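# Shelve the desk's cardboard box behind the blue blocks

## Task

Move the cardboard box from the desk onto the bookcase's lowest shelf so that it sits level, not tipped, with its whole footprint inside the rear half of that shelf. Both blue foam blocks must also be resting on that same shelf at the finish. The robot must not topple or be left leaning, or the task fails. The arrangement only counts if it stays put without the robot holding anything in place.

## Robot and tools

Robot: TidyBot++, a single-arm mobile manipulator. The base is 0.54 m long, 0.50 m wide and 0.38 m tall, on four powered casters. It carries one seven-joint arm with a two-finger gripper. The shoulder sits 0.12 m ahead of the base centre, 0.68 m above the floor. Cameras: base_camera on the chassis, and wrist_camera, which looks along the hand.

Frames: the base frame has its origin on the floor below the base centre, with x forward, y left and z up. hand_pose is reported in this frame and marks the point midway between the finger pads; its z axis runs out along the fingers, and the fingers close along its y axis. The odometry frame is the base frame as it was when the scene began. Heading is positive to the left, from -3.142 to 3.142. base_tilt is in degrees, positive when leaning forward or right, with a fixed bias of about 1 degree plus noise.

execute_actions(actions, cameras): actions is a list holding one action, or empty to just read the state and images. An action may contain base, joints, or both, plus optional speeds; its motions start together. base holds exactly one relative move from the current spot: translate_m (metres, forward positive, -2 to 2), strafe_m (metres, left positive, -2 to 2) or rotate_rad (radians, counter-clockwise from above positive, -6.3 to 6.3). joints holds absolute targets by name, in radians: joint_1_rad (whole arm about vertical; positive is clockwise from above, opposite to rotate_rad), joint_2_rad shoulder -2.249 to 2.249, joint_3_rad, joint_4_rad elbow -2.579 to 2.579, joint_5_rad, joint_6_rad wrist -2.099 to 2.099, joint_7_rad (hand roll; with the hand down, positive is counter-clockwise from above, and at 1.57 the fingers open toward the robot's left and right). Joints 1, 3, 5 and 7 are unlimited but take the shorter path, so turn them in steps under half a turn. gripper_pos is 0 (open, pad gap about 85 mm) to 1 (closed); gap is roughly 85 x (1 - gripper_pos) mm. speeds caps that action's base speed: translate_m and strafe_m 0.05 to 0.5 m/s, rotate_rad 0.1 to 1.57 rad/s; the maximum is the default. A base move needing more than 8.667 s at its cap is refused. Unknown keys or out-of-range numbers refuse the whole call with no motion. cameras lists base_camera, wrist_camera or all; omitted means all, [] means none.

Arm geometry: upper arm 0.42 m, forearm 0.31 m, hand 0.31 m to the hand point. With joint_1_rad 0, joint_3_rad 3.14, joint_5_rad 0 the arm moves in the base's x-z plane. Tilts from vertical (forward positive): upper arm = joint_2_rad, forearm = joint_2_rad - joint_4_rad, hand = that minus joint_6_rad. Forward reach from the shoulder is the sum of length x sin(tilt); height above it is the sum of length x cos(tilt). The arm begins folded, hand down, poking up to 0.08 m ahead of the base, elbow up to 1.15 m high. A downward hand reaches at most about 0.94 m high, and only near the base.

wait(seconds): 0 to 10 s, commands nothing, returns state and images. zoom_image(camera, region): enlarges [x0, y0, x1, y1] pixels (origin top-left, at most 504 x 504) of that camera's latest full image. read_manual(section): returns licence texts only. finished_scene(scene): pass the current scene number; it ends the scene for good and reports success, so call it only once the result holds on its own.

Result lines: joint_positions and hand_pose; base_odometry (wheel-counted, so slip looks like travel, drifting a few cm and degrees over many moves); base_status and joint_status per motion: done, off_target (resting away from target, maybe still pushing), contact_stop or time_out (target dropped, holding in place), not_followed (arm targets withheld by the self-collision check, shown with 'joint command not followed' and 'cause:'; they may be retried each action until replaced). on_its_own covers uncommanded motion. motor_effort gives percent of maximum, with the action's peak in brackets; readings carry bias and noise. Motor temperatures list one value per arm joint. For the gripper at 1, done means empty hands; off_target means an object stopped the fingers at the shown reading. ARM HIT flags a hard hit on the base or the arm itself.

Cautions: joints omitted from an action may still push toward older targets. A blocked base shoves hard until it times out and may still say done. Friction leaves the hand a centimetre or two off; correct by sending last command plus (wanted minus read). Under load the arm sags; never command a held joint to its read angle. The controller does not guard against the arm striking the base. Snagging the arm above about 0.8 m while driving, or pushing or pulling sideways on a raised hand, can tip the robot; retract the arm or back off to right it. Excess joint torque (warnings 56.7 N m for joints 1-4, 29.4 for 5-7; faults at 104.5 and 51.3) freezes the arm for 10 s. Motors warn at 60 °C and fault at 75 °C when holding loads; resend targets after such a stop. Avoid drops, slips, slams and hard pushes, and do not let objects fall. Loose items may occasionally be nudged by outside disturbances.

Each tool is called after ">>>" in YAML: its name, and indented under it one key for each argument.

## Session

>>> execute_actions:
  actions: []

Scene clock: 0.00 s.
Motor temperatures (°C, as the motors report them): [33 33 30 34 36 33 35]
base_odometry: x=+0.000 y=+0.000 heading=+0.000 (m, m, rad; odometry frame)
base_tilt: forward=+0.2 right=-0.1 (deg)
base_status: not commanded
joint_positions: joint_1_rad=+0.005 joint_2_rad=-0.395 joint_3_rad=+3.122 joint_4_rad=-2.518 joint_5_rad=-0.026 joint_6_rad=-0.880 joint_7_rad=+1.532 gripper_pos=+0.000
joint_status: not commanded
motor_effort: joint_1_rad=+1 joint_2_rad=-1 joint_3_rad=+1 joint_4_rad=+15 joint_5_rad=+0 joint_6_rad=-1 joint_7_rad=+0 (%)
hand_pose: x=+0.2675 y=+0.0088 z=+0.5969 quat_wxyz=(-0.008, +0.997, -0.020, +0.069) (m; base frame)
pictures: base_camera, wrist_camera
Images, in order (width x height): base_camera 644x364, wrist_camera 644x476.

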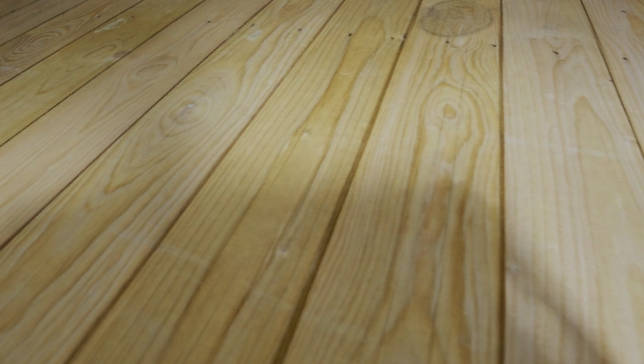

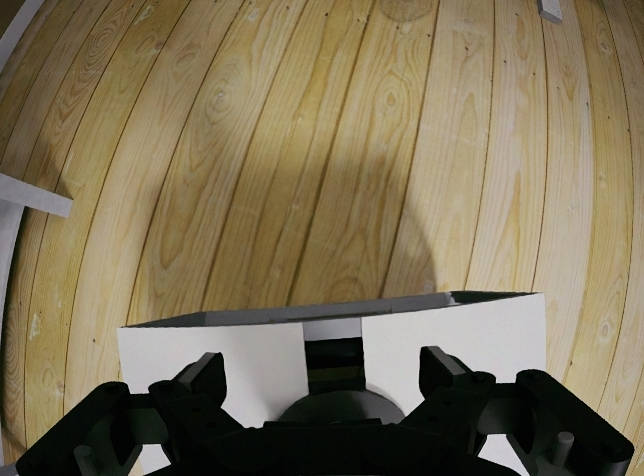

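>>> execute_actions:
  actions:
    - {"joints":{"joint_2_rad":-0.6,"joint_4_rad":-1.6,"joint_6_rad":-1.0,"joint_7_rad":1.57}}
  cameras: ["wrist_camera"]

>>> execute_actions:
  actions:
    - {"joints":{"joint_1_rad":-1.4}}
  cameras: ["wrist_camera"]

>>> execute_actions:
  actions:
    - {"joints":{"joint_1_rad":-3.1}}
  cameras: ["wrist_camera"]

>>> execute_actions:
  actions:
    - {"joints":{"joint_1_rad":-4.8}}
  cameras: ["wrist_camera"]

Scene clock: 2.80 s.
Motor temperatures (°C, as the motors report them): [33 33 30 34 36 33 35]
base_odometry: x=+0.000 y=+0.000 heading=+0.000 (m, m, rad; odometry frame)
base_tilt: forward=+0.2 right=-0.1 (deg)
base_status: not commanded
joint_positions: joint_1_rad=+0.005 joint_2_rad=-0.590 joint_3_rad=+3.122 joint_4_rad=-1.609 joint_5_rad=-0.026 joint_6_rad=-0.977 joint_7_rad=+1.549 gripper_pos=+0.000
joint_status: all done
motor_effort: joint_1_rad=+1(2) joint_2_rad=+1(4) joint_3_rad=+2(2) joint_4_rad=+19(21) joint_5_rad=+0(0) joint_6_rad=+6(6) joint_7_rad=+0(1) (%)
hand_pose: x=+0.4357 y=+0.0158 z=+1.0681 quat_wxyz=(-0.017, +0.840, -0.001, +0.542) (m; base frame)
pictures: wrist_camera
Images, in order (width x height): wrist_camera 644x476.

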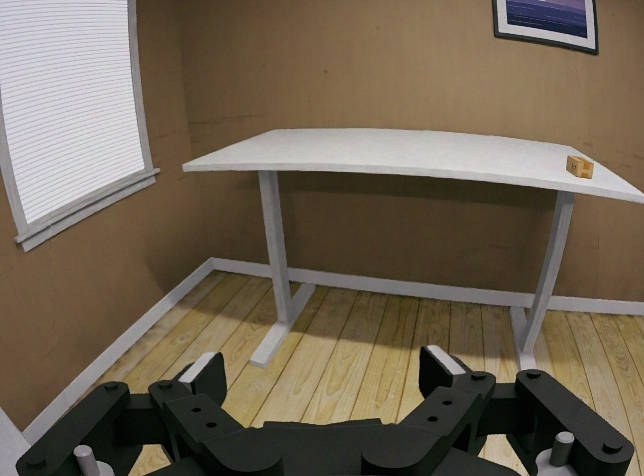

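Scene clock: 5.47 s.
Motor temperatures (°C, as the motors report them): [33 33 30 34 36 33 35]
base_odometry: x=+0.000 y=+0.000 heading=+0.000 (m, m, rad; odometry frame)
base_tilt: forward=+0.2 right=-0.1 (deg)
base_status: not commanded
joint_positions: joint_1_rad=-1.388 joint_2_rad=-0.590 joint_3_rad=+3.122 joint_4_rad=-1.609 joint_5_rad=-0.026 joint_6_rad=-0.977 joint_7_rad=+1.549 gripper_pos=+0.000
joint_status: all done
motor_effort: joint_1_rad=+1(3) joint_2_rad=+1(1) joint_3_rad=+1(2) joint_4_rad=+19(19) joint_5_rad=+0(1) joint_6_rad=+5(5) joint_7_rad=+0(0) (%)
hand_pose: x=+0.1593 y=+0.3145 z=+1.0681 quat_wxyz=(-0.361, +0.645, +0.538, +0.405) (m; base frame)
pictures: wrist_camera
Images, in order (width x height): wrist_camera 644x476.

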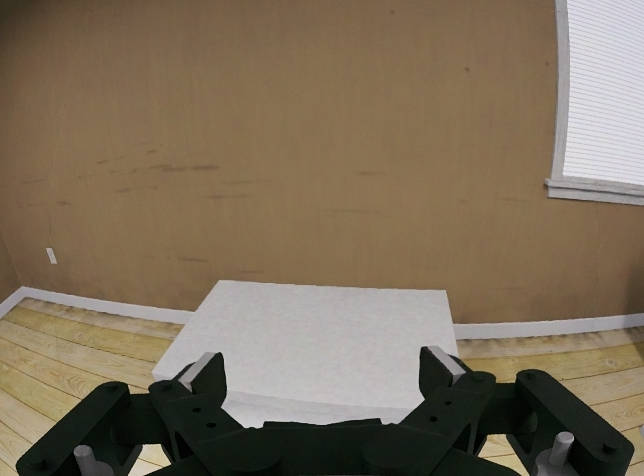

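Scene clock: 8.37 s.
Motor temperatures (°C, as the motors report them): [33 33 30 34 36 33 35]
base_odometry: x=+0.000 y=+0.000 heading=+0.000 (m, m, rad; odometry frame)
base_tilt: forward=+0.2 right=-0.1 (deg)
base_status: not commanded
joint_positions: joint_1_rad=-3.088 joint_2_rad=-0.590 joint_3_rad=+3.122 joint_4_rad=-1.609 joint_5_rad=-0.026 joint_6_rad=-0.977 joint_7_rad=+1.549 gripper_pos=+0.000
joint_status: all done
motor_effort: joint_1_rad=+1(3) joint_2_rad=+0(0) joint_3_rad=+1(2) joint_4_rad=+19(19) joint_5_rad=+0(0) joint_6_rad=+5(6) joint_7_rad=+0(0) (%)
hand_pose: x=-0.1981 y=-0.0006 z=+1.0681 quat_wxyz=(-0.542, +0.022, +0.840, -0.004) (m; base frame)
pictures: wrist_camera
Images, in order (width x height): wrist_camera 644x476.

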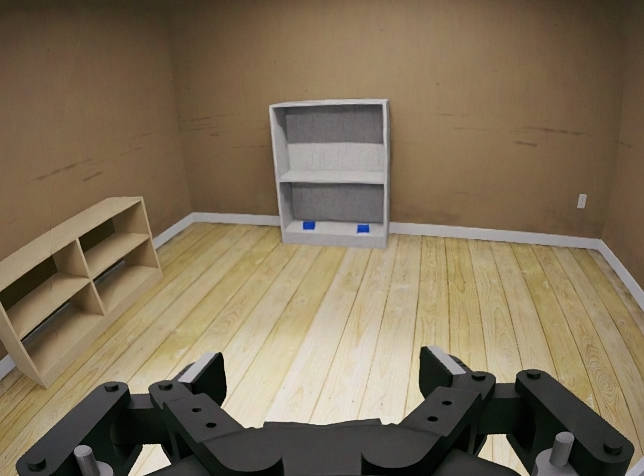

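Scene clock: 11.27 s.
Motor temperatures (°C, as the motors report them): [33 33 30 34 36 33 35]
base_odometry: x=+0.000 y=+0.000 heading=+0.000 (m, m, rad; odometry frame)
base_tilt: forward=+0.2 right=-0.1 (deg)
base_status: not commanded
joint_positions: joint_1_rad=-4.788 joint_2_rad=-0.590 joint_3_rad=+3.122 joint_4_rad=-1.609 joint_5_rad=-0.026 joint_6_rad=-0.977 joint_7_rad=+1.549 gripper_pos=+0.000
joint_status: all done
motor_effort: joint_1_rad=+1(2) joint_2_rad=+1(1) joint_3_rad=+1(2) joint_4_rad=+19(19) joint_5_rad=+0(1) joint_6_rad=+6(5) joint_7_rad=+0(0) (%)
hand_pose: x=+0.1604 y=-0.3144 z=+1.0681 quat_wxyz=(-0.355, -0.617, +0.571, -0.410) (m; base frame)
pictures: wrist_camera
Images, in order (width x height): wrist_camera 644x476.

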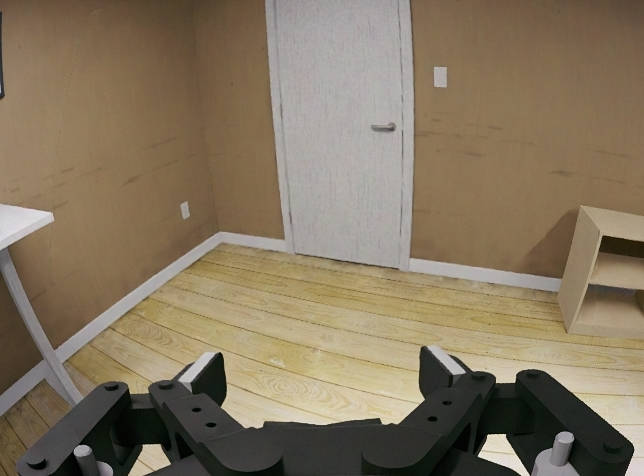

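>>> execute_actions:
  actions:
    - {"base":{"rotate_rad":-0.24},"joints":{"joint_1_rad":-6.29,"joint_3_rad":3.15,"joint_5_rad":0.02,"joint_7_rad":1.59}}
  cameras: []

>>> execute_actions:
  actions:
    - {"base":{"strafe_m":-0.5}}

Scene clock: 14.30 s.
Motor temperatures (°C, as the motors report them): [33 33 30 34 36 33 35]
base_odometry: x=+0.000 y=+0.000 heading=-0.240 (m, m, rad; odometry frame)
base_tilt: forward=+0.2 right=-0.1 (deg)
base_status: done
joint_positions: joint_1_rad=-6.278 joint_2_rad=-0.591 joint_3_rad=+3.132 joint_4_rad=-1.609 joint_5_rad=-0.026 joint_6_rad=-0.977 joint_7_rad=+1.569 gripper_pos=+0.000
joint_status: all done
motor_effort: joint_1_rad=+1(1) joint_2_rad=+0(2) joint_3_rad=+1(2) joint_4_rad=+19(20) joint_5_rad=+0(1) joint_6_rad=+6(7) joint_7_rad=+0(0) (%)
hand_pose: x=+0.4356 y=+0.0110 z=+1.0683 quat_wxyz=(+0.012, -0.840, -0.002, -0.542) (m; base frame)
pictures: none
No camera images: the call's "cameras" was empty. Leave "cameras" out to get every camera's image.

Scene clock: 16.67 s.
Motor temperatures (°C, as the motors report them): [33 33 30 34 36 33 35]
base_odometry: x=-0.119 y=-0.486 heading=-0.240 (m, m, rad; odometry frame)
base_tilt: forward=+0.2 right=-0.1 (deg)
base_status: done
joint_positions: joint_1_rad=-6.279 joint_2_rad=-0.591 joint_3_rad=+3.143 joint_4_rad=-1.608 joint_5_rad=-0.025 joint_6_rad=-0.977 joint_7_rad=+1.569 gripper_pos=+0.000
joint_status: not commanded
motor_effort: joint_1_rad=+1(2) joint_2_rad=+1(2) joint_3_rad=+1(3) joint_4_rad=+19(20) joint_5_rad=+0(1) joint_6_rad=+6(5) joint_7_rad=+0(0) (%)
hand_pose: x=+0.4356 y=+0.0059 z=+1.0684 quat_wxyz=(+0.012, -0.840, +0.003, -0.543) (m; base frame)
pictures: base_camera, wrist_camera
Images, in order (width x height): base_camera 644x364, wrist_camera 644x476.

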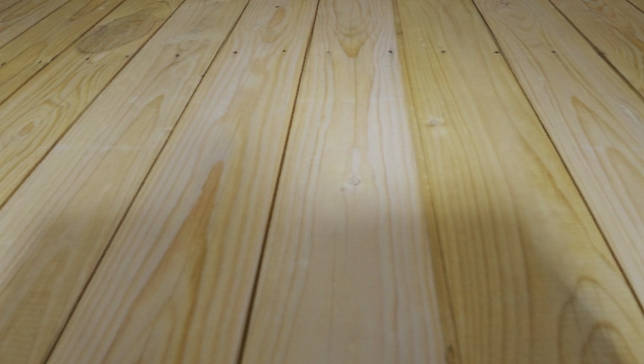

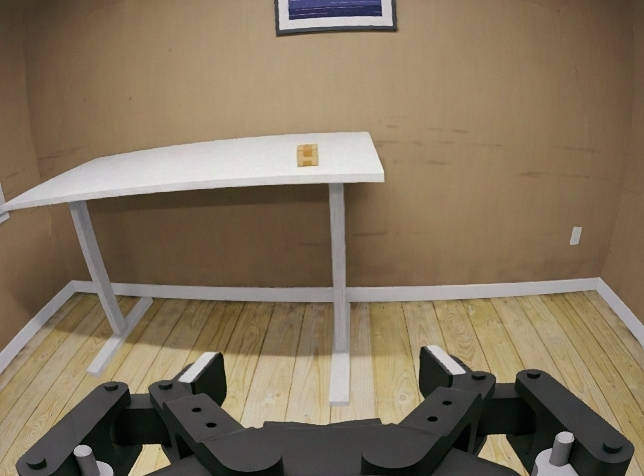

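>>> execute_actions:
  actions:
    - {"base":{"rotate_rad":-0.06},"joints":{"joint_2_rad":0.3,"joint_4_rad":-0.75,"joint_6_rad":-1.05,"joint_5_rad":0.04}}
  cameras: []

>>> execute_actions:
  actions:
    - {"base":{"strafe_m":0.11}}

>>> execute_actions:
  actions:
    - {"base":{"translate_m":0.25}}

Scene clock: 19.53 s.
Motor temperatures (°C, as the motors report them): [33 33 30 34 36 33 35]
base_odometry: x=-0.119 y=-0.486 heading=-0.300 (m, m, rad; odometry frame)
base_tilt: forward=+0.2 right=-0.1 (deg)
base_status: done
joint_positions: joint_1_rad=-6.279 joint_2_rad=+0.300 joint_3_rad=+3.144 joint_4_rad=-0.765 joint_5_rad=-0.011 joint_6_rad=-1.027 joint_7_rad=+1.569 gripper_pos=+0.000
joint_status: all done
motor_effort: joint_1_rad=+1(2) joint_2_rad=-28(30) joint_3_rad=+1(3) joint_4_rad=+19(20) joint_5_rad=+0(1) joint_6_rad=+5(6) joint_7_rad=+0(0) (%)
hand_pose: x=+0.7885 y=+0.0002 z=+1.0808 quat_wxyz=(+0.004, -0.865, +0.003, -0.501) (m; base frame)
pictures: none
No camera images: the call's "cameras" was empty. Leave "cameras" out to get every camera's image.

Scene clock: 20.83 s.
Motor temperatures (°C, as the motors report them): [33 33 30 35 36 33 35]
base_odometry: x=-0.087 y=-0.381 heading=-0.301 (m, m, rad; odometry frame)
base_tilt: forward=+0.2 right=-0.1 (deg)
base_status: done
joint_positions: joint_1_rad=-6.291 joint_2_rad=+0.300 joint_3_rad=+3.145 joint_4_rad=-0.765 joint_5_rad=-0.005 joint_6_rad=-1.027 joint_7_rad=+1.570 gripper_pos=+0.000
joint_status: not commanded
motor_effort: joint_1_rad=+2(3) joint_2_rad=-29(29) joint_3_rad=+1(2) joint_4_rad=+19(20) joint_5_rad=+0(1) joint_6_rad=+6(6) joint_7_rad=+0(0) (%)
hand_pose: x=+0.7885 y=+0.0059 z=+1.0811 quat_wxyz=(+0.004, -0.865, -0.001, -0.501) (m; base frame)
pictures: base_camera, wrist_camera
Images, in order (width x height): base_camera 644x364, wrist_camera 644x476.

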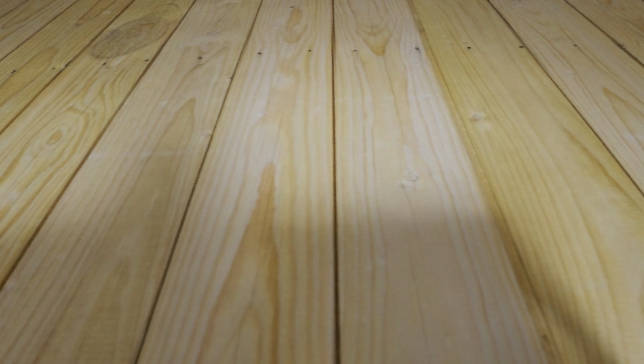

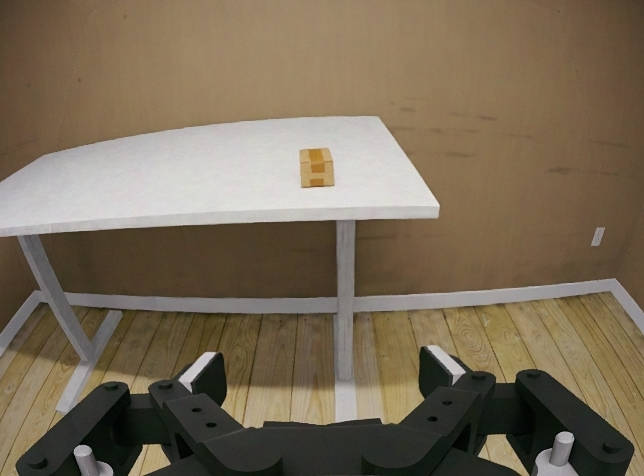

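Scene clock: 22.60 s.
Motor temperatures (°C, as the motors report them): [33 33 30 35 36 33 35]
base_odometry: x=+0.152 y=-0.455 heading=-0.301 (m, m, rad; odometry frame)
base_tilt: forward=+0.2 right=-0.1 (deg)
base_status: done
joint_positions: joint_1_rad=-6.291 joint_2_rad=+0.306 joint_3_rad=+3.145 joint_4_rad=-0.761 joint_5_rad=-0.005 joint_6_rad=-1.030 joint_7_rad=+1.570 gripper_pos=+0.000
joint_status: not commanded
motor_effort: joint_1_rad=+2(1) joint_2_rad=-28(32) joint_3_rad=+0(1) joint_4_rad=+19(21) joint_5_rad=+0(1) joint_6_rad=+6(7) joint_7_rad=+0(0) (%)
hand_pose: x=+0.7903 y=+0.0059 z=+1.0784 quat_wxyz=(+0.003, -0.867, -0.001, -0.499) (m; base frame)
pictures: base_camera, wrist_camera
Images, in order (width x height): base_camera 644x364, wrist_camera 644x476.

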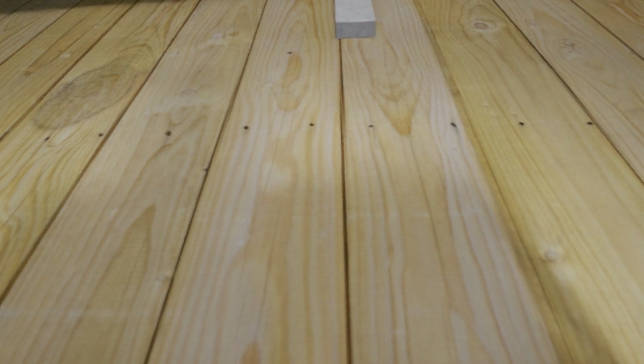

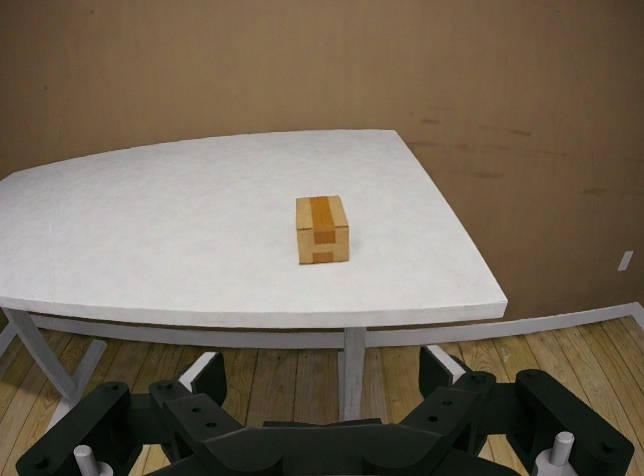

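>>> execute_actions:
  actions:
    - {"base":{"translate_m":0.15},"joints":{"joint_4_rad":-1.0,"joint_6_rad":-0.79}}

Scene clock: 24.70 s.
Motor temperatures (°C, as the motors report them): [33 33 30 35 36 33 35]
base_odometry: x=+0.296 y=-0.499 heading=-0.300 (m, m, rad; odometry frame)
base_tilt: forward=+0.2 right=-0.1 (deg)
base_status: done
joint_positions: joint_1_rad=-6.291 joint_2_rad=+0.307 joint_3_rad=+3.145 joint_4_rad=-0.997 joint_5_rad=-0.005 joint_6_rad=-0.812 joint_7_rad=+1.570 gripper_pos=+0.000
joint_status: all done
motor_effort: joint_1_rad=+2(0) joint_2_rad=-30(34) joint_3_rad=+1(0) joint_4_rad=+21(22) joint_5_rad=+0(1) joint_6_rad=+5(7) joint_7_rad=+0(0) (%)
hand_pose: x=+0.8156 y=+0.0057 z=+1.0045 quat_wxyz=(+0.003, -0.871, -0.001, -0.491) (m; base frame)
pictures: base_camera, wrist_camera
Images, in order (width x height): base_camera 644x364, wrist_camera 644x476.

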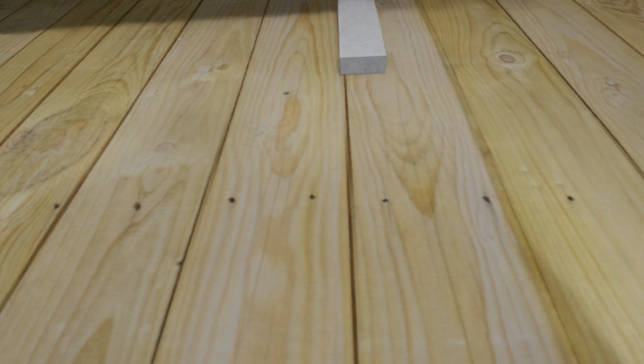

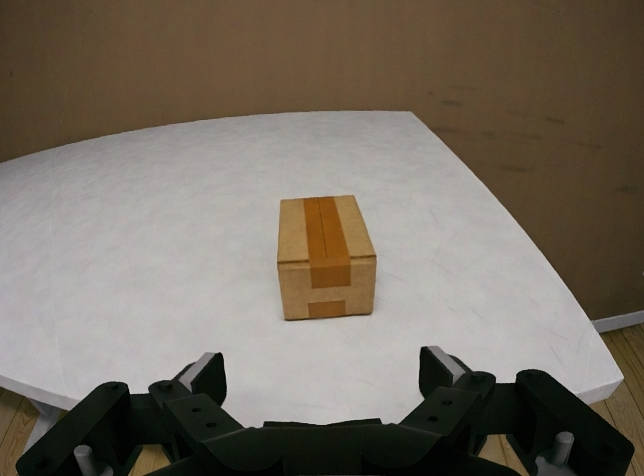

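>>> execute_actions:
  actions:
    - {"base":{"translate_m":0.06},"joints":{"joint_4_rad":-1.085,"joint_6_rad":-0.71}}
  cameras: ["wrist_camera"]

>>> execute_actions:
  actions:
    - {"base":{"translate_m":0.055}}
  cameras: ["wrist_camera"]

Scene clock: 26.40 s.
Motor temperatures (°C, as the motors report them): [33 33 30 35 36 33 35]
base_odometry: x=+0.353 y=-0.517 heading=-0.300 (m, m, rad; odometry frame)
base_tilt: forward=+0.2 right=-0.1 (deg)
base_status: done
joint_positions: joint_1_rad=-6.291 joint_2_rad=+0.306 joint_3_rad=+3.145 joint_4_rad=-1.075 joint_5_rad=-0.005 joint_6_rad=-0.731 joint_7_rad=+1.570 gripper_pos=+0.000
joint_status: all done
motor_effort: joint_1_rad=+2(0) joint_2_rad=-30(34) joint_3_rad=+0(1) joint_4_rad=+21(22) joint_5_rad=+0(0) joint_6_rad=+5(5) joint_7_rad=+0(0) (%)
hand_pose: x=+0.8214 y=+0.0056 z=+0.9817 quat_wxyz=(+0.003, -0.870, -0.001, -0.492) (m; base frame)
pictures: wrist_camera
Images, in order (width x height): wrist_camera 644x476.

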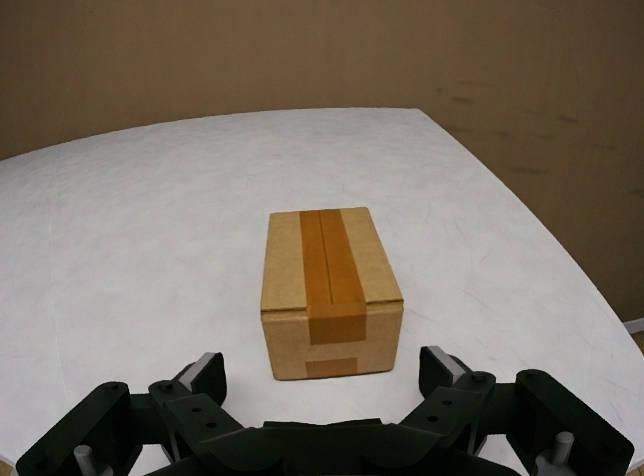

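Scene clock: 27.53 s.
Motor temperatures (°C, as the motors report them): [33 33 30 35 36 33 35]
base_odometry: x=+0.406 y=-0.533 heading=-0.299 (m, m, rad; odometry frame)
base_tilt: forward=+0.2 right=-0.1 (deg)
base_status: done
joint_positions: joint_1_rad=-6.291 joint_2_rad=+0.306 joint_3_rad=+3.145 joint_4_rad=-1.076 joint_5_rad=-0.005 joint_6_rad=-0.730 joint_7_rad=+1.570 gripper_pos=+0.000
joint_status: not commanded
motor_effort: joint_1_rad=+1(0) joint_2_rad=-30(34) joint_3_rad=+1(1) joint_4_rad=+21(22) joint_5_rad=+0(0) joint_6_rad=+5(6) joint_7_rad=+0(0) (%)
hand_pose: x=+0.8212 y=+0.0056 z=+0.9817 quat_wxyz=(+0.003, -0.870, -0.001, -0.492) (m; base frame)
pictures: wrist_camera
Images, in order (width x height): wrist_camera 644x476.

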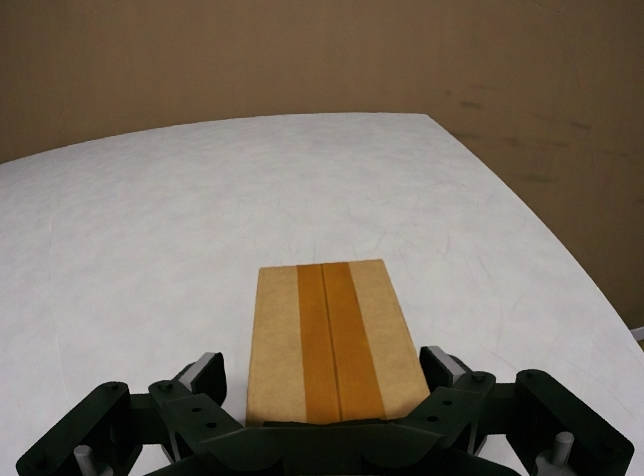

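>>> execute_actions:
  actions:
    - {"joints":{"gripper_pos":1}}
  cameras: ["wrist_camera"]

>>> execute_actions:
  actions:
    - {"joints":{"joint_2_rad":0.2,"joint_6_rad":-0.81}}
  cameras: ["wrist_camera"]

Scene clock: 28.97 s.
Motor temperatures (°C, as the motors report them): [33 33 30 35 36 33 35]
base_odometry: x=+0.406 y=-0.533 heading=-0.299 (m, m, rad; odometry frame)
base_tilt: forward=+0.2 right=-0.1 (deg)
base_status: not commanded
joint_positions: joint_1_rad=-6.291 joint_2_rad=+0.305 joint_3_rad=+3.145 joint_4_rad=-1.076 joint_5_rad=-0.005 joint_6_rad=-0.729 joint_7_rad=+1.570 gripper_pos=+0.347
joint_status: gripper_pos off_target (ended at +0.347, target +1.000)
motor_effort: joint_1_rad=+1(1) joint_2_rad=-29(30) joint_3_rad=+0(0) joint_4_rad=+21(21) joint_5_rad=+0(0) joint_6_rad=+6(6) joint_7_rad=+0(0) (%)
hand_pose: x=+0.8213 y=+0.0056 z=+0.9820 quat_wxyz=(+0.003, -0.870, -0.001, -0.493) (m; base frame)
pictures: wrist_camera
Images, in order (width x height): wrist_camera 644x476.

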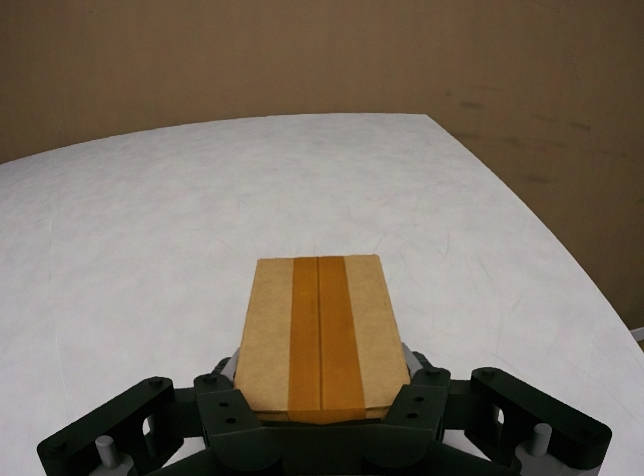

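Scene clock: 30.03 s.
Motor temperatures (°C, as the motors report them): [33 33 30 35 36 33 35]
base_odometry: x=+0.406 y=-0.533 heading=-0.299 (m, m, rad; odometry frame)
base_tilt: forward=+0.2 right=-0.1 (deg)
base_status: not commanded
joint_positions: joint_1_rad=-6.291 joint_2_rad=+0.203 joint_3_rad=+3.145 joint_4_rad=-1.085 joint_5_rad=-0.005 joint_6_rad=-0.794 joint_7_rad=+1.570 gripper_pos=+0.347
joint_status: all done
motor_effort: joint_1_rad=+1(2) joint_2_rad=-28(34) joint_3_rad=+0(0) joint_4_rad=+22(24) joint_5_rad=+0(0) joint_6_rad=+7(7) joint_7_rad=+0(0) (%)
hand_pose: x=+0.7774 y=+0.0054 z=+1.0291 quat_wxyz=(+0.003, -0.863, -0.001, -0.505) (m; base frame)
pictures: wrist_camera
Images, in order (width x height): wrist_camera 644x476.

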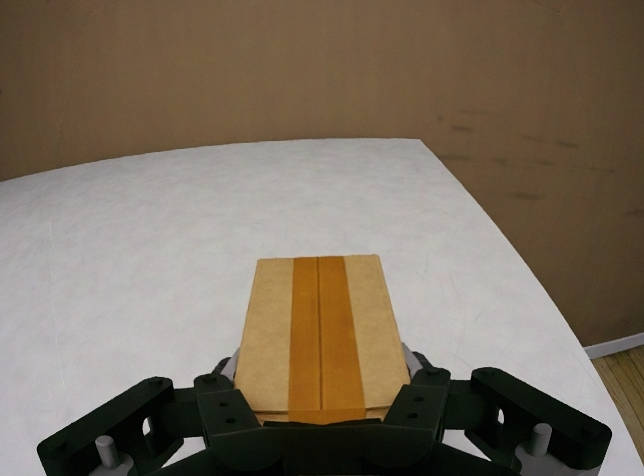

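>>> execute_actions:
  actions:
    - {"base":{"translate_m":-1.7},"joints":{"joint_2_rad":-0.4,"joint_4_rad":-1.5,"joint_6_rad":-1.0}}
  cameras: []

>>> execute_actions:
  actions:
    - {"base":{"rotate_rad":3.14},"joints":{"joint_2_rad":0.3,"joint_4_rad":-2.2,"joint_6_rad":0.4}}
  cameras: []

>>> execute_actions:
  actions:
    - {"base":{"strafe_m":0.37}}

Scene clock: 35.60 s.
Motor temperatures (°C, as the motors report them): [33 33 30 35 36 33 35]
base_odometry: x=-1.218 y=-0.030 heading=-0.299 (m, m, rad; odometry frame)
base_tilt: forward=+0.2 right=-0.1 (deg)
base_status: done
joint_positions: joint_1_rad=-6.291 joint_2_rad=-0.399 joint_3_rad=+3.146 joint_4_rad=-1.493 joint_5_rad=-0.003 joint_6_rad=-0.986 joint_7_rad=+1.570 gripper_pos=+0.347
joint_status: all done
motor_effort: joint_1_rad=+2(3) joint_2_rad=-6(31) joint_3_rad=+1(3) joint_4_rad=+21(23) joint_5_rad=+0(1) joint_6_rad=+7(8) joint_7_rad=+0(0) (%)
hand_pose: x=+0.5065 y=+0.0029 z=+1.0619 quat_wxyz=(+0.003, -0.863, -0.001, -0.506) (m; base frame)
pictures: none
No camera images: the call's "cameras" was empty. Leave "cameras" out to get every camera's image.

Scene clock: 38.90 s.
Motor temperatures (°C, as the motors report them): [33 33 30 35 36 33 35]
base_odometry: x=-1.218 y=-0.030 heading=+2.840 (m, m, rad; odometry frame)
base_tilt: forward=+0.2 right=-0.1 (deg)
base_status: done
joint_positions: joint_1_rad=-6.293 joint_2_rad=+0.309 joint_3_rad=+3.150 joint_4_rad=-2.190 joint_5_rad=-0.003 joint_6_rad=+0.378 joint_7_rad=+1.570 gripper_pos=+0.347
joint_status: all done
motor_effort: joint_1_rad=+1(2) joint_2_rad=-25(28) joint_3_rad=+0(2) joint_4_rad=+15(22) joint_5_rad=+1(1) joint_6_rad=+6(6) joint_7_rad=+0(0) (%)
hand_pose: x=+0.7009 y=+0.0024 z=+0.6685 quat_wxyz=(+0.000, -0.872, +0.000, -0.489) (m; base frame)
pictures: none
No camera images: the call's "cameras" was empty. Leave "cameras" out to get every camera's image.

Scene clock: 40.97 s.
Motor temperatures (°C, as the motors report them): [33 33 30 35 36 33 35]
base_odometry: x=-1.328 y=-0.384 heading=+2.841 (m, m, rad; odometry frame)
base_tilt: forward=+0.2 right=-0.1 (deg)
base_status: done
joint_positions: joint_1_rad=-6.296 joint_2_rad=+0.309 joint_3_rad=+3.149 joint_4_rad=-2.190 joint_5_rad=-0.003 joint_6_rad=+0.378 joint_7_rad=+1.570 gripper_pos=+0.347
joint_status: not commanded
motor_effort: joint_1_rad=+2(5) joint_2_rad=-25(26) joint_3_rad=+0(1) joint_4_rad=+16(16) joint_5_rad=+0(1) joint_6_rad=+6(6) joint_7_rad=+0(0) (%)
hand_pose: x=+0.7007 y=+0.0039 z=+0.6684 quat_wxyz=(+0.001, -0.872, -0.001, -0.489) (m; base frame)
pictures: base_camera, wrist_camera
Images, in order (width x height): base_camera 644x364, wrist_camera 644x476.

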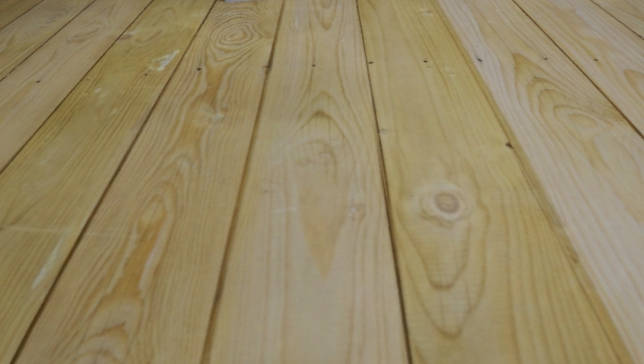

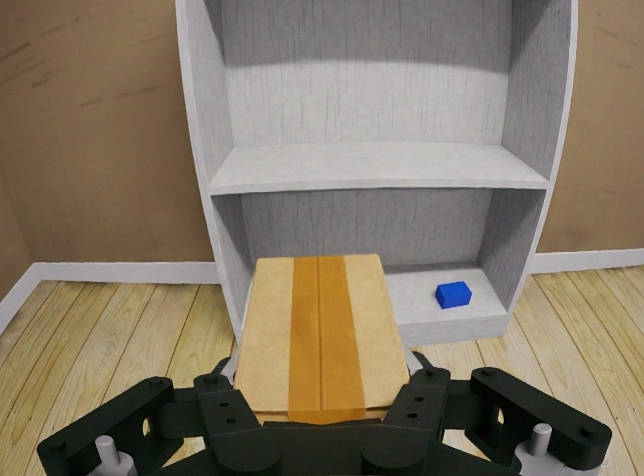

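>>> execute_actions:
  actions:
    - {"base":{"strafe_m":-0.13},"joints":{"joint_2_rad":1.68,"joint_4_rad":-0.9,"joint_6_rad":0.5}}

>>> execute_actions:
  actions:
    - {"base":{"translate_m":0.2}}

Scene clock: 44.23 s.
Motor temperatures (°C, as the motors report them): [33 33 30 35 36 33 35]
base_odometry: x=-1.289 y=-0.260 heading=+2.842 (m, m, rad; odometry frame)
base_tilt: forward=+0.2 right=-0.1 (deg)
base_status: done
joint_positions: joint_1_rad=-6.286 joint_2_rad=+1.682 joint_3_rad=+3.150 joint_4_rad=-0.919 joint_5_rad=-0.003 joint_6_rad=+0.472 joint_7_rad=+1.570 gripper_pos=+0.347
joint_status: all done
motor_effort: joint_1_rad=+2(6) joint_2_rad=-47(50) joint_3_rad=+0(3) joint_4_rad=+14(16) joint_5_rad=+0(1) joint_6_rad=+6(7) joint_7_rad=+0(0) (%)
hand_pose: x=+0.9629 y=+0.0003 z=+0.2005 quat_wxyz=(-0.002, -0.875, -0.002, -0.485) (m; base frame)
pictures: base_camera, wrist_camera
Images, in order (width x height): base_camera 644x364, wrist_camera 644x476.

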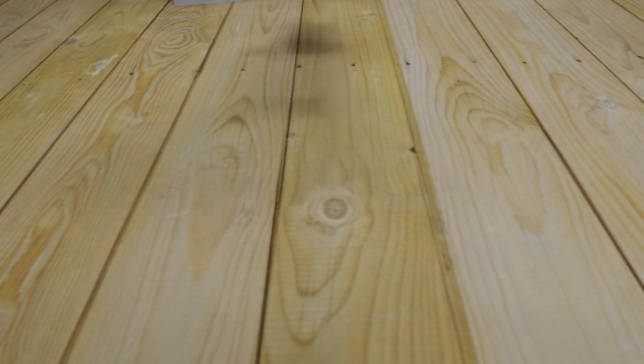

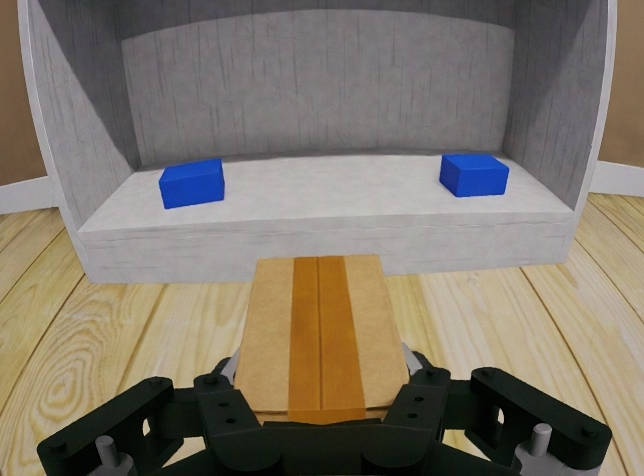

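Scene clock: 45.83 s.
Motor temperatures (°C, as the motors report them): [33 34 30 35 36 33 35]
base_odometry: x=-1.480 y=-0.200 heading=+2.841 (m, m, rad; odometry frame)
base_tilt: forward=+0.2 right=-0.1 (deg)
base_status: done
joint_positions: joint_1_rad=-6.287 joint_2_rad=+1.683 joint_3_rad=+3.150 joint_4_rad=-0.910 joint_5_rad=-0.003 joint_6_rad=+0.474 joint_7_rad=+1.570 gripper_pos=+0.347
joint_status: not commanded
motor_effort: joint_1_rad=+1(4) joint_2_rad=-48(50) joint_3_rad=+0(1) joint_4_rad=+14(15) joint_5_rad=+0(0) joint_6_rad=+6(7) joint_7_rad=+0(0) (%)
hand_pose: x=+0.9670 y=+0.0007 z=+0.2045 quat_wxyz=(-0.002, -0.872, -0.002, -0.490) (m; base frame)
pictures: base_camera, wrist_camera
Images, in order (width x height): base_camera 644x364, wrist_camera 644x476.

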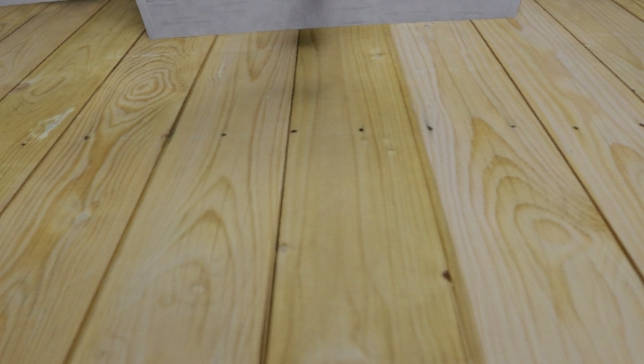

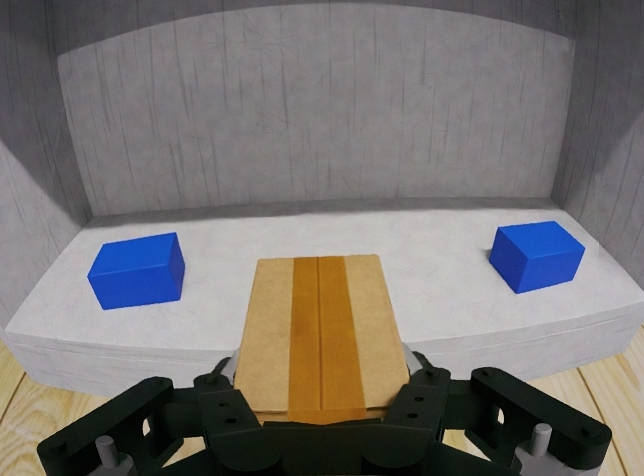

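>>> execute_actions:
  actions:
    - {"base":{"translate_m":0.2},"joints":{"joint_2_rad":1.74,"joint_6_rad":0.565}}

Scene clock: 47.80 s.
Motor temperatures (°C, as the motors report them): [33 34 30 35 36 33 35]
base_odometry: x=-1.672 y=-0.141 heading=+2.841 (m, m, rad; odometry frame)
base_tilt: forward=+0.2 right=-0.1 (deg)
base_status: done
joint_positions: joint_1_rad=-6.287 joint_2_rad=+1.741 joint_3_rad=+3.150 joint_4_rad=-0.905 joint_5_rad=-0.003 joint_6_rad=+0.540 joint_7_rad=+1.570 gripper_pos=+0.347
joint_status: all done
motor_effort: joint_1_rad=+2(2) joint_2_rad=-46(50) joint_3_rad=+0(1) joint_4_rad=+13(15) joint_5_rad=+0(0) joint_6_rad=+7(7) joint_7_rad=+0(0) (%)
hand_pose: x=+0.9507 y=+0.0010 z=+0.1748 quat_wxyz=(-0.002, -0.869, -0.002, -0.495) (m; base frame)
pictures: base_camera, wrist_camera
Images, in order (width x height): base_camera 644x364, wrist_camera 644x476.

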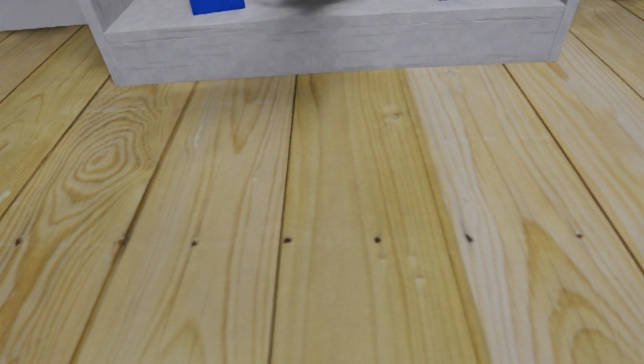

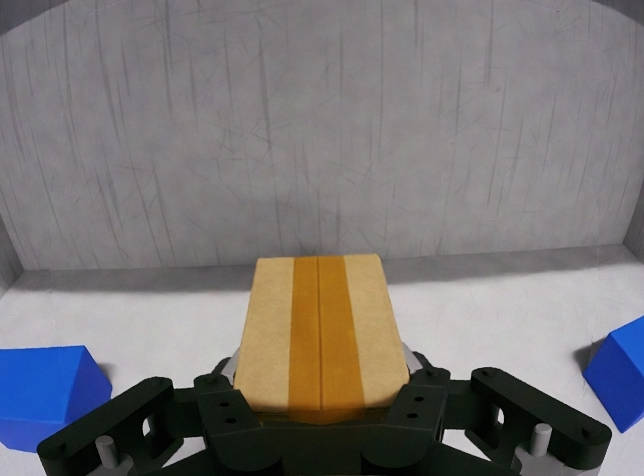

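>>> execute_actions:
  actions:
    - {"base":{"translate_m":0.12},"joints":{"joint_2_rad":1.8,"joint_6_rad":0.62}}

Scene clock: 50.73 s.
Motor temperatures (°C, as the motors report them): [33 34 30 35 37 33 35]
base_odometry: x=-1.786 y=-0.105 heading=+2.841 (m, m, rad; odometry frame)
base_tilt: forward=+0.2 right=-0.1 (deg)
base_status: done
joint_positions: joint_1_rad=-6.287 joint_2_rad=+1.802 joint_3_rad=+3.150 joint_4_rad=-0.903 joint_5_rad=-0.003 joint_6_rad=+0.602 joint_7_rad=+1.570 gripper_pos=+0.347
joint_status: all done
motor_effort: joint_1_rad=+1(2) joint_2_rad=-44(48) joint_3_rad=+0(1) joint_4_rad=+12(14) joint_5_rad=+0(1) joint_6_rad=+6(7) joint_7_rad=+0(0) (%)
hand_pose: x=+0.9296 y=+0.0011 z=+0.1424 quat_wxyz=(-0.002, -0.868, -0.002, -0.496) (m; base frame)
pictures: base_camera, wrist_camera
Images, in order (width x height): base_camera 644x364, wrist_camera 644x476.

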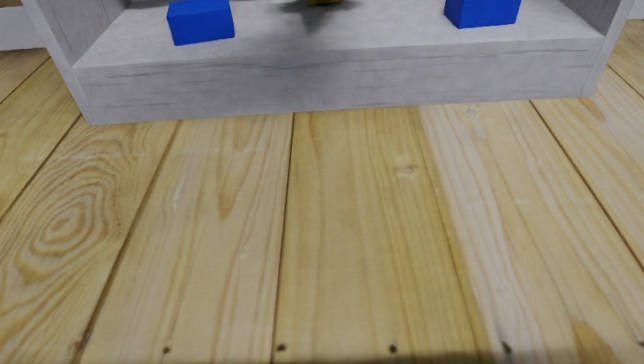

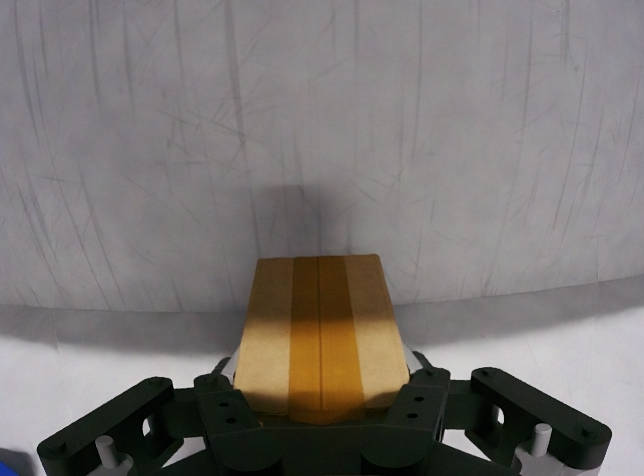

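>>> execute_actions:
  actions:
    - {"base":{"translate_m":0.04},"joints":{"joint_2_rad":1.835,"joint_6_rad":0.645}}

Scene clock: 52.30 s.
Motor temperatures (°C, as the motors report them): [33 34 30 35 37 33 35]
base_odometry: x=-1.824 y=-0.093 heading=+2.840 (m, m, rad; odometry frame)
base_tilt: forward=+0.2 right=-0.1 (deg)
base_status: done
joint_positions: joint_1_rad=-6.287 joint_2_rad=+1.810 joint_3_rad=+3.150 joint_4_rad=-0.947 joint_5_rad=-0.002 joint_6_rad=+0.653 joint_7_rad=+1.570 gripper_pos=+0.347
joint_status: all done
motor_effort: joint_1_rad=+1(2) joint_2_rad=-38(47) joint_3_rad=+0(1) joint_4_rad=+20(28) joint_5_rad=-1(1) joint_6_rad=+2(7) joint_7_rad=+0(0) (%)
hand_pose: x=+0.9139 y=+0.0009 z=+0.1325 quat_wxyz=(-0.002, -0.868, -0.003, -0.496) (m; base frame)
pictures: base_camera, wrist_camera
Images, in order (width x height): base_camera 644x364, wrist_camera 644x476.

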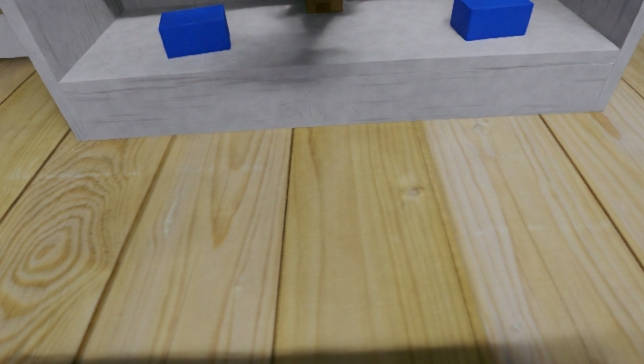

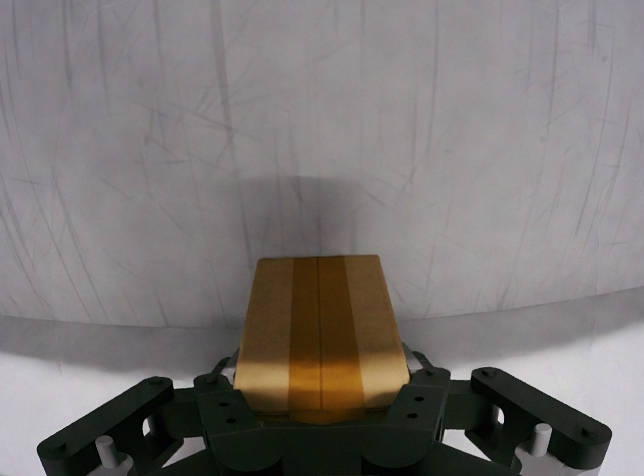

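>>> execute_actions:
  actions:
    - {"joints":{"joint_2_rad":1.81,"joint_4_rad":-0.94,"joint_6_rad":0.66,"gripper_pos":0}}
  cameras: ["wrist_camera"]

>>> execute_actions:
  actions:
    - {"base":{"translate_m":-0.3},"joints":{"joint_2_rad":1.76}}

Scene clock: 53.67 s.
Motor temperatures (°C, as the motors report them): [33 34 30 35 37 33 35]
base_odometry: x=-1.824 y=-0.093 heading=+2.840 (m, m, rad; odometry frame)
base_tilt: forward=+0.2 right=-0.1 (deg)
base_status: not commanded
joint_positions: joint_1_rad=-6.287 joint_2_rad=+1.808 joint_3_rad=+3.150 joint_4_rad=-0.946 joint_5_rad=-0.002 joint_6_rad=+0.653 joint_7_rad=+1.570 gripper_pos=+0.000
joint_status: all done
motor_effort: joint_1_rad=+2(1) joint_2_rad=-43(45) joint_3_rad=+0(0) joint_4_rad=+11(21) joint_5_rad=+0(1) joint_6_rad=+6(7) joint_7_rad=+0(0) (%)
hand_pose: x=+0.9155 y=+0.0009 z=+0.1346 quat_wxyz=(-0.002, -0.868, -0.003, -0.497) (m; base frame)
pictures: wrist_camera
Images, in order (width x height): wrist_camera 644x476.

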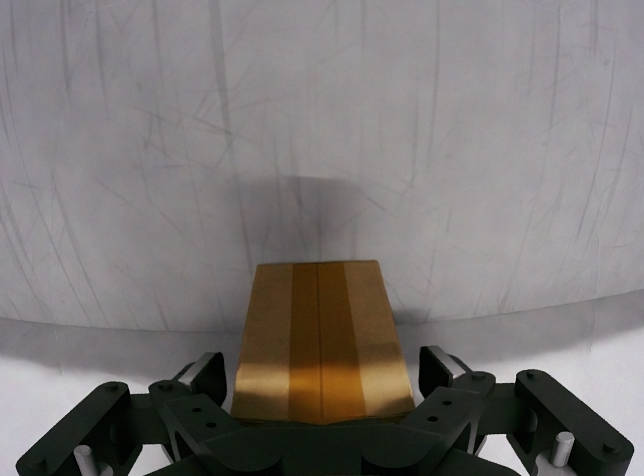

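Scene clock: 55.63 s.
Motor temperatures (°C, as the motors report them): [33 34 30 35 37 33 35]
base_odometry: x=-1.538 y=-0.182 heading=+2.840 (m, m, rad; odometry frame)
base_tilt: forward=+0.2 right=-0.1 (deg)
base_status: done
joint_positions: joint_1_rad=-6.289 joint_2_rad=+1.760 joint_3_rad=+3.150 joint_4_rad=-0.941 joint_5_rad=-0.002 joint_6_rad=+0.653 joint_7_rad=+1.570 gripper_pos=+0.000
joint_status: all done
motor_effort: joint_1_rad=+2(5) joint_2_rad=-45(47) joint_3_rad=+0(0) joint_4_rad=+12(13) joint_5_rad=+0(0) joint_6_rad=+5(6) joint_7_rad=+0(0) (%)
hand_pose: x=+0.9428 y=+0.0028 z=+0.1752 quat_wxyz=(-0.001, -0.854, -0.004, -0.520) (m; base frame)
pictures: base_camera, wrist_camera
Images, in order (width x height): base_camera 644x364, wrist_camera 644x476.

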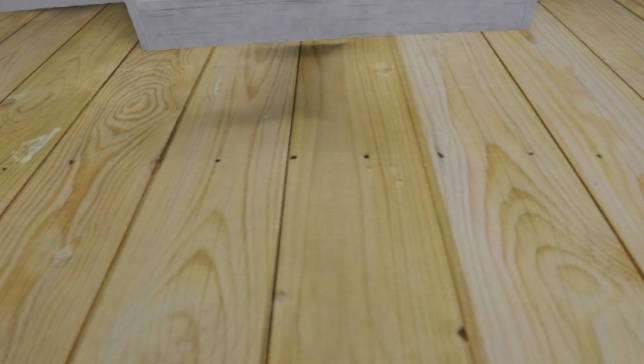

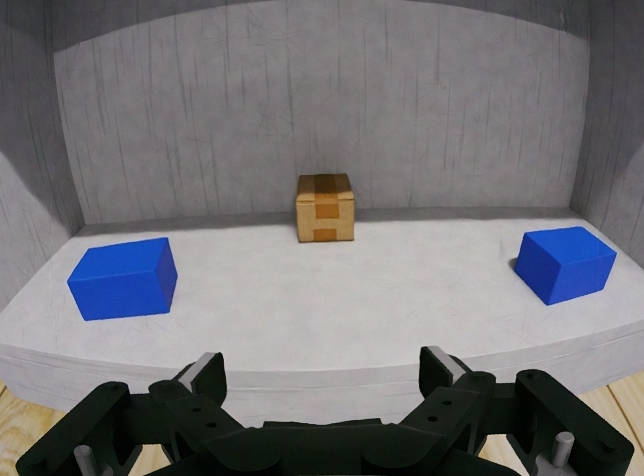

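>>> finished_scene:
  scene: 1

The scene is finished: the task was done.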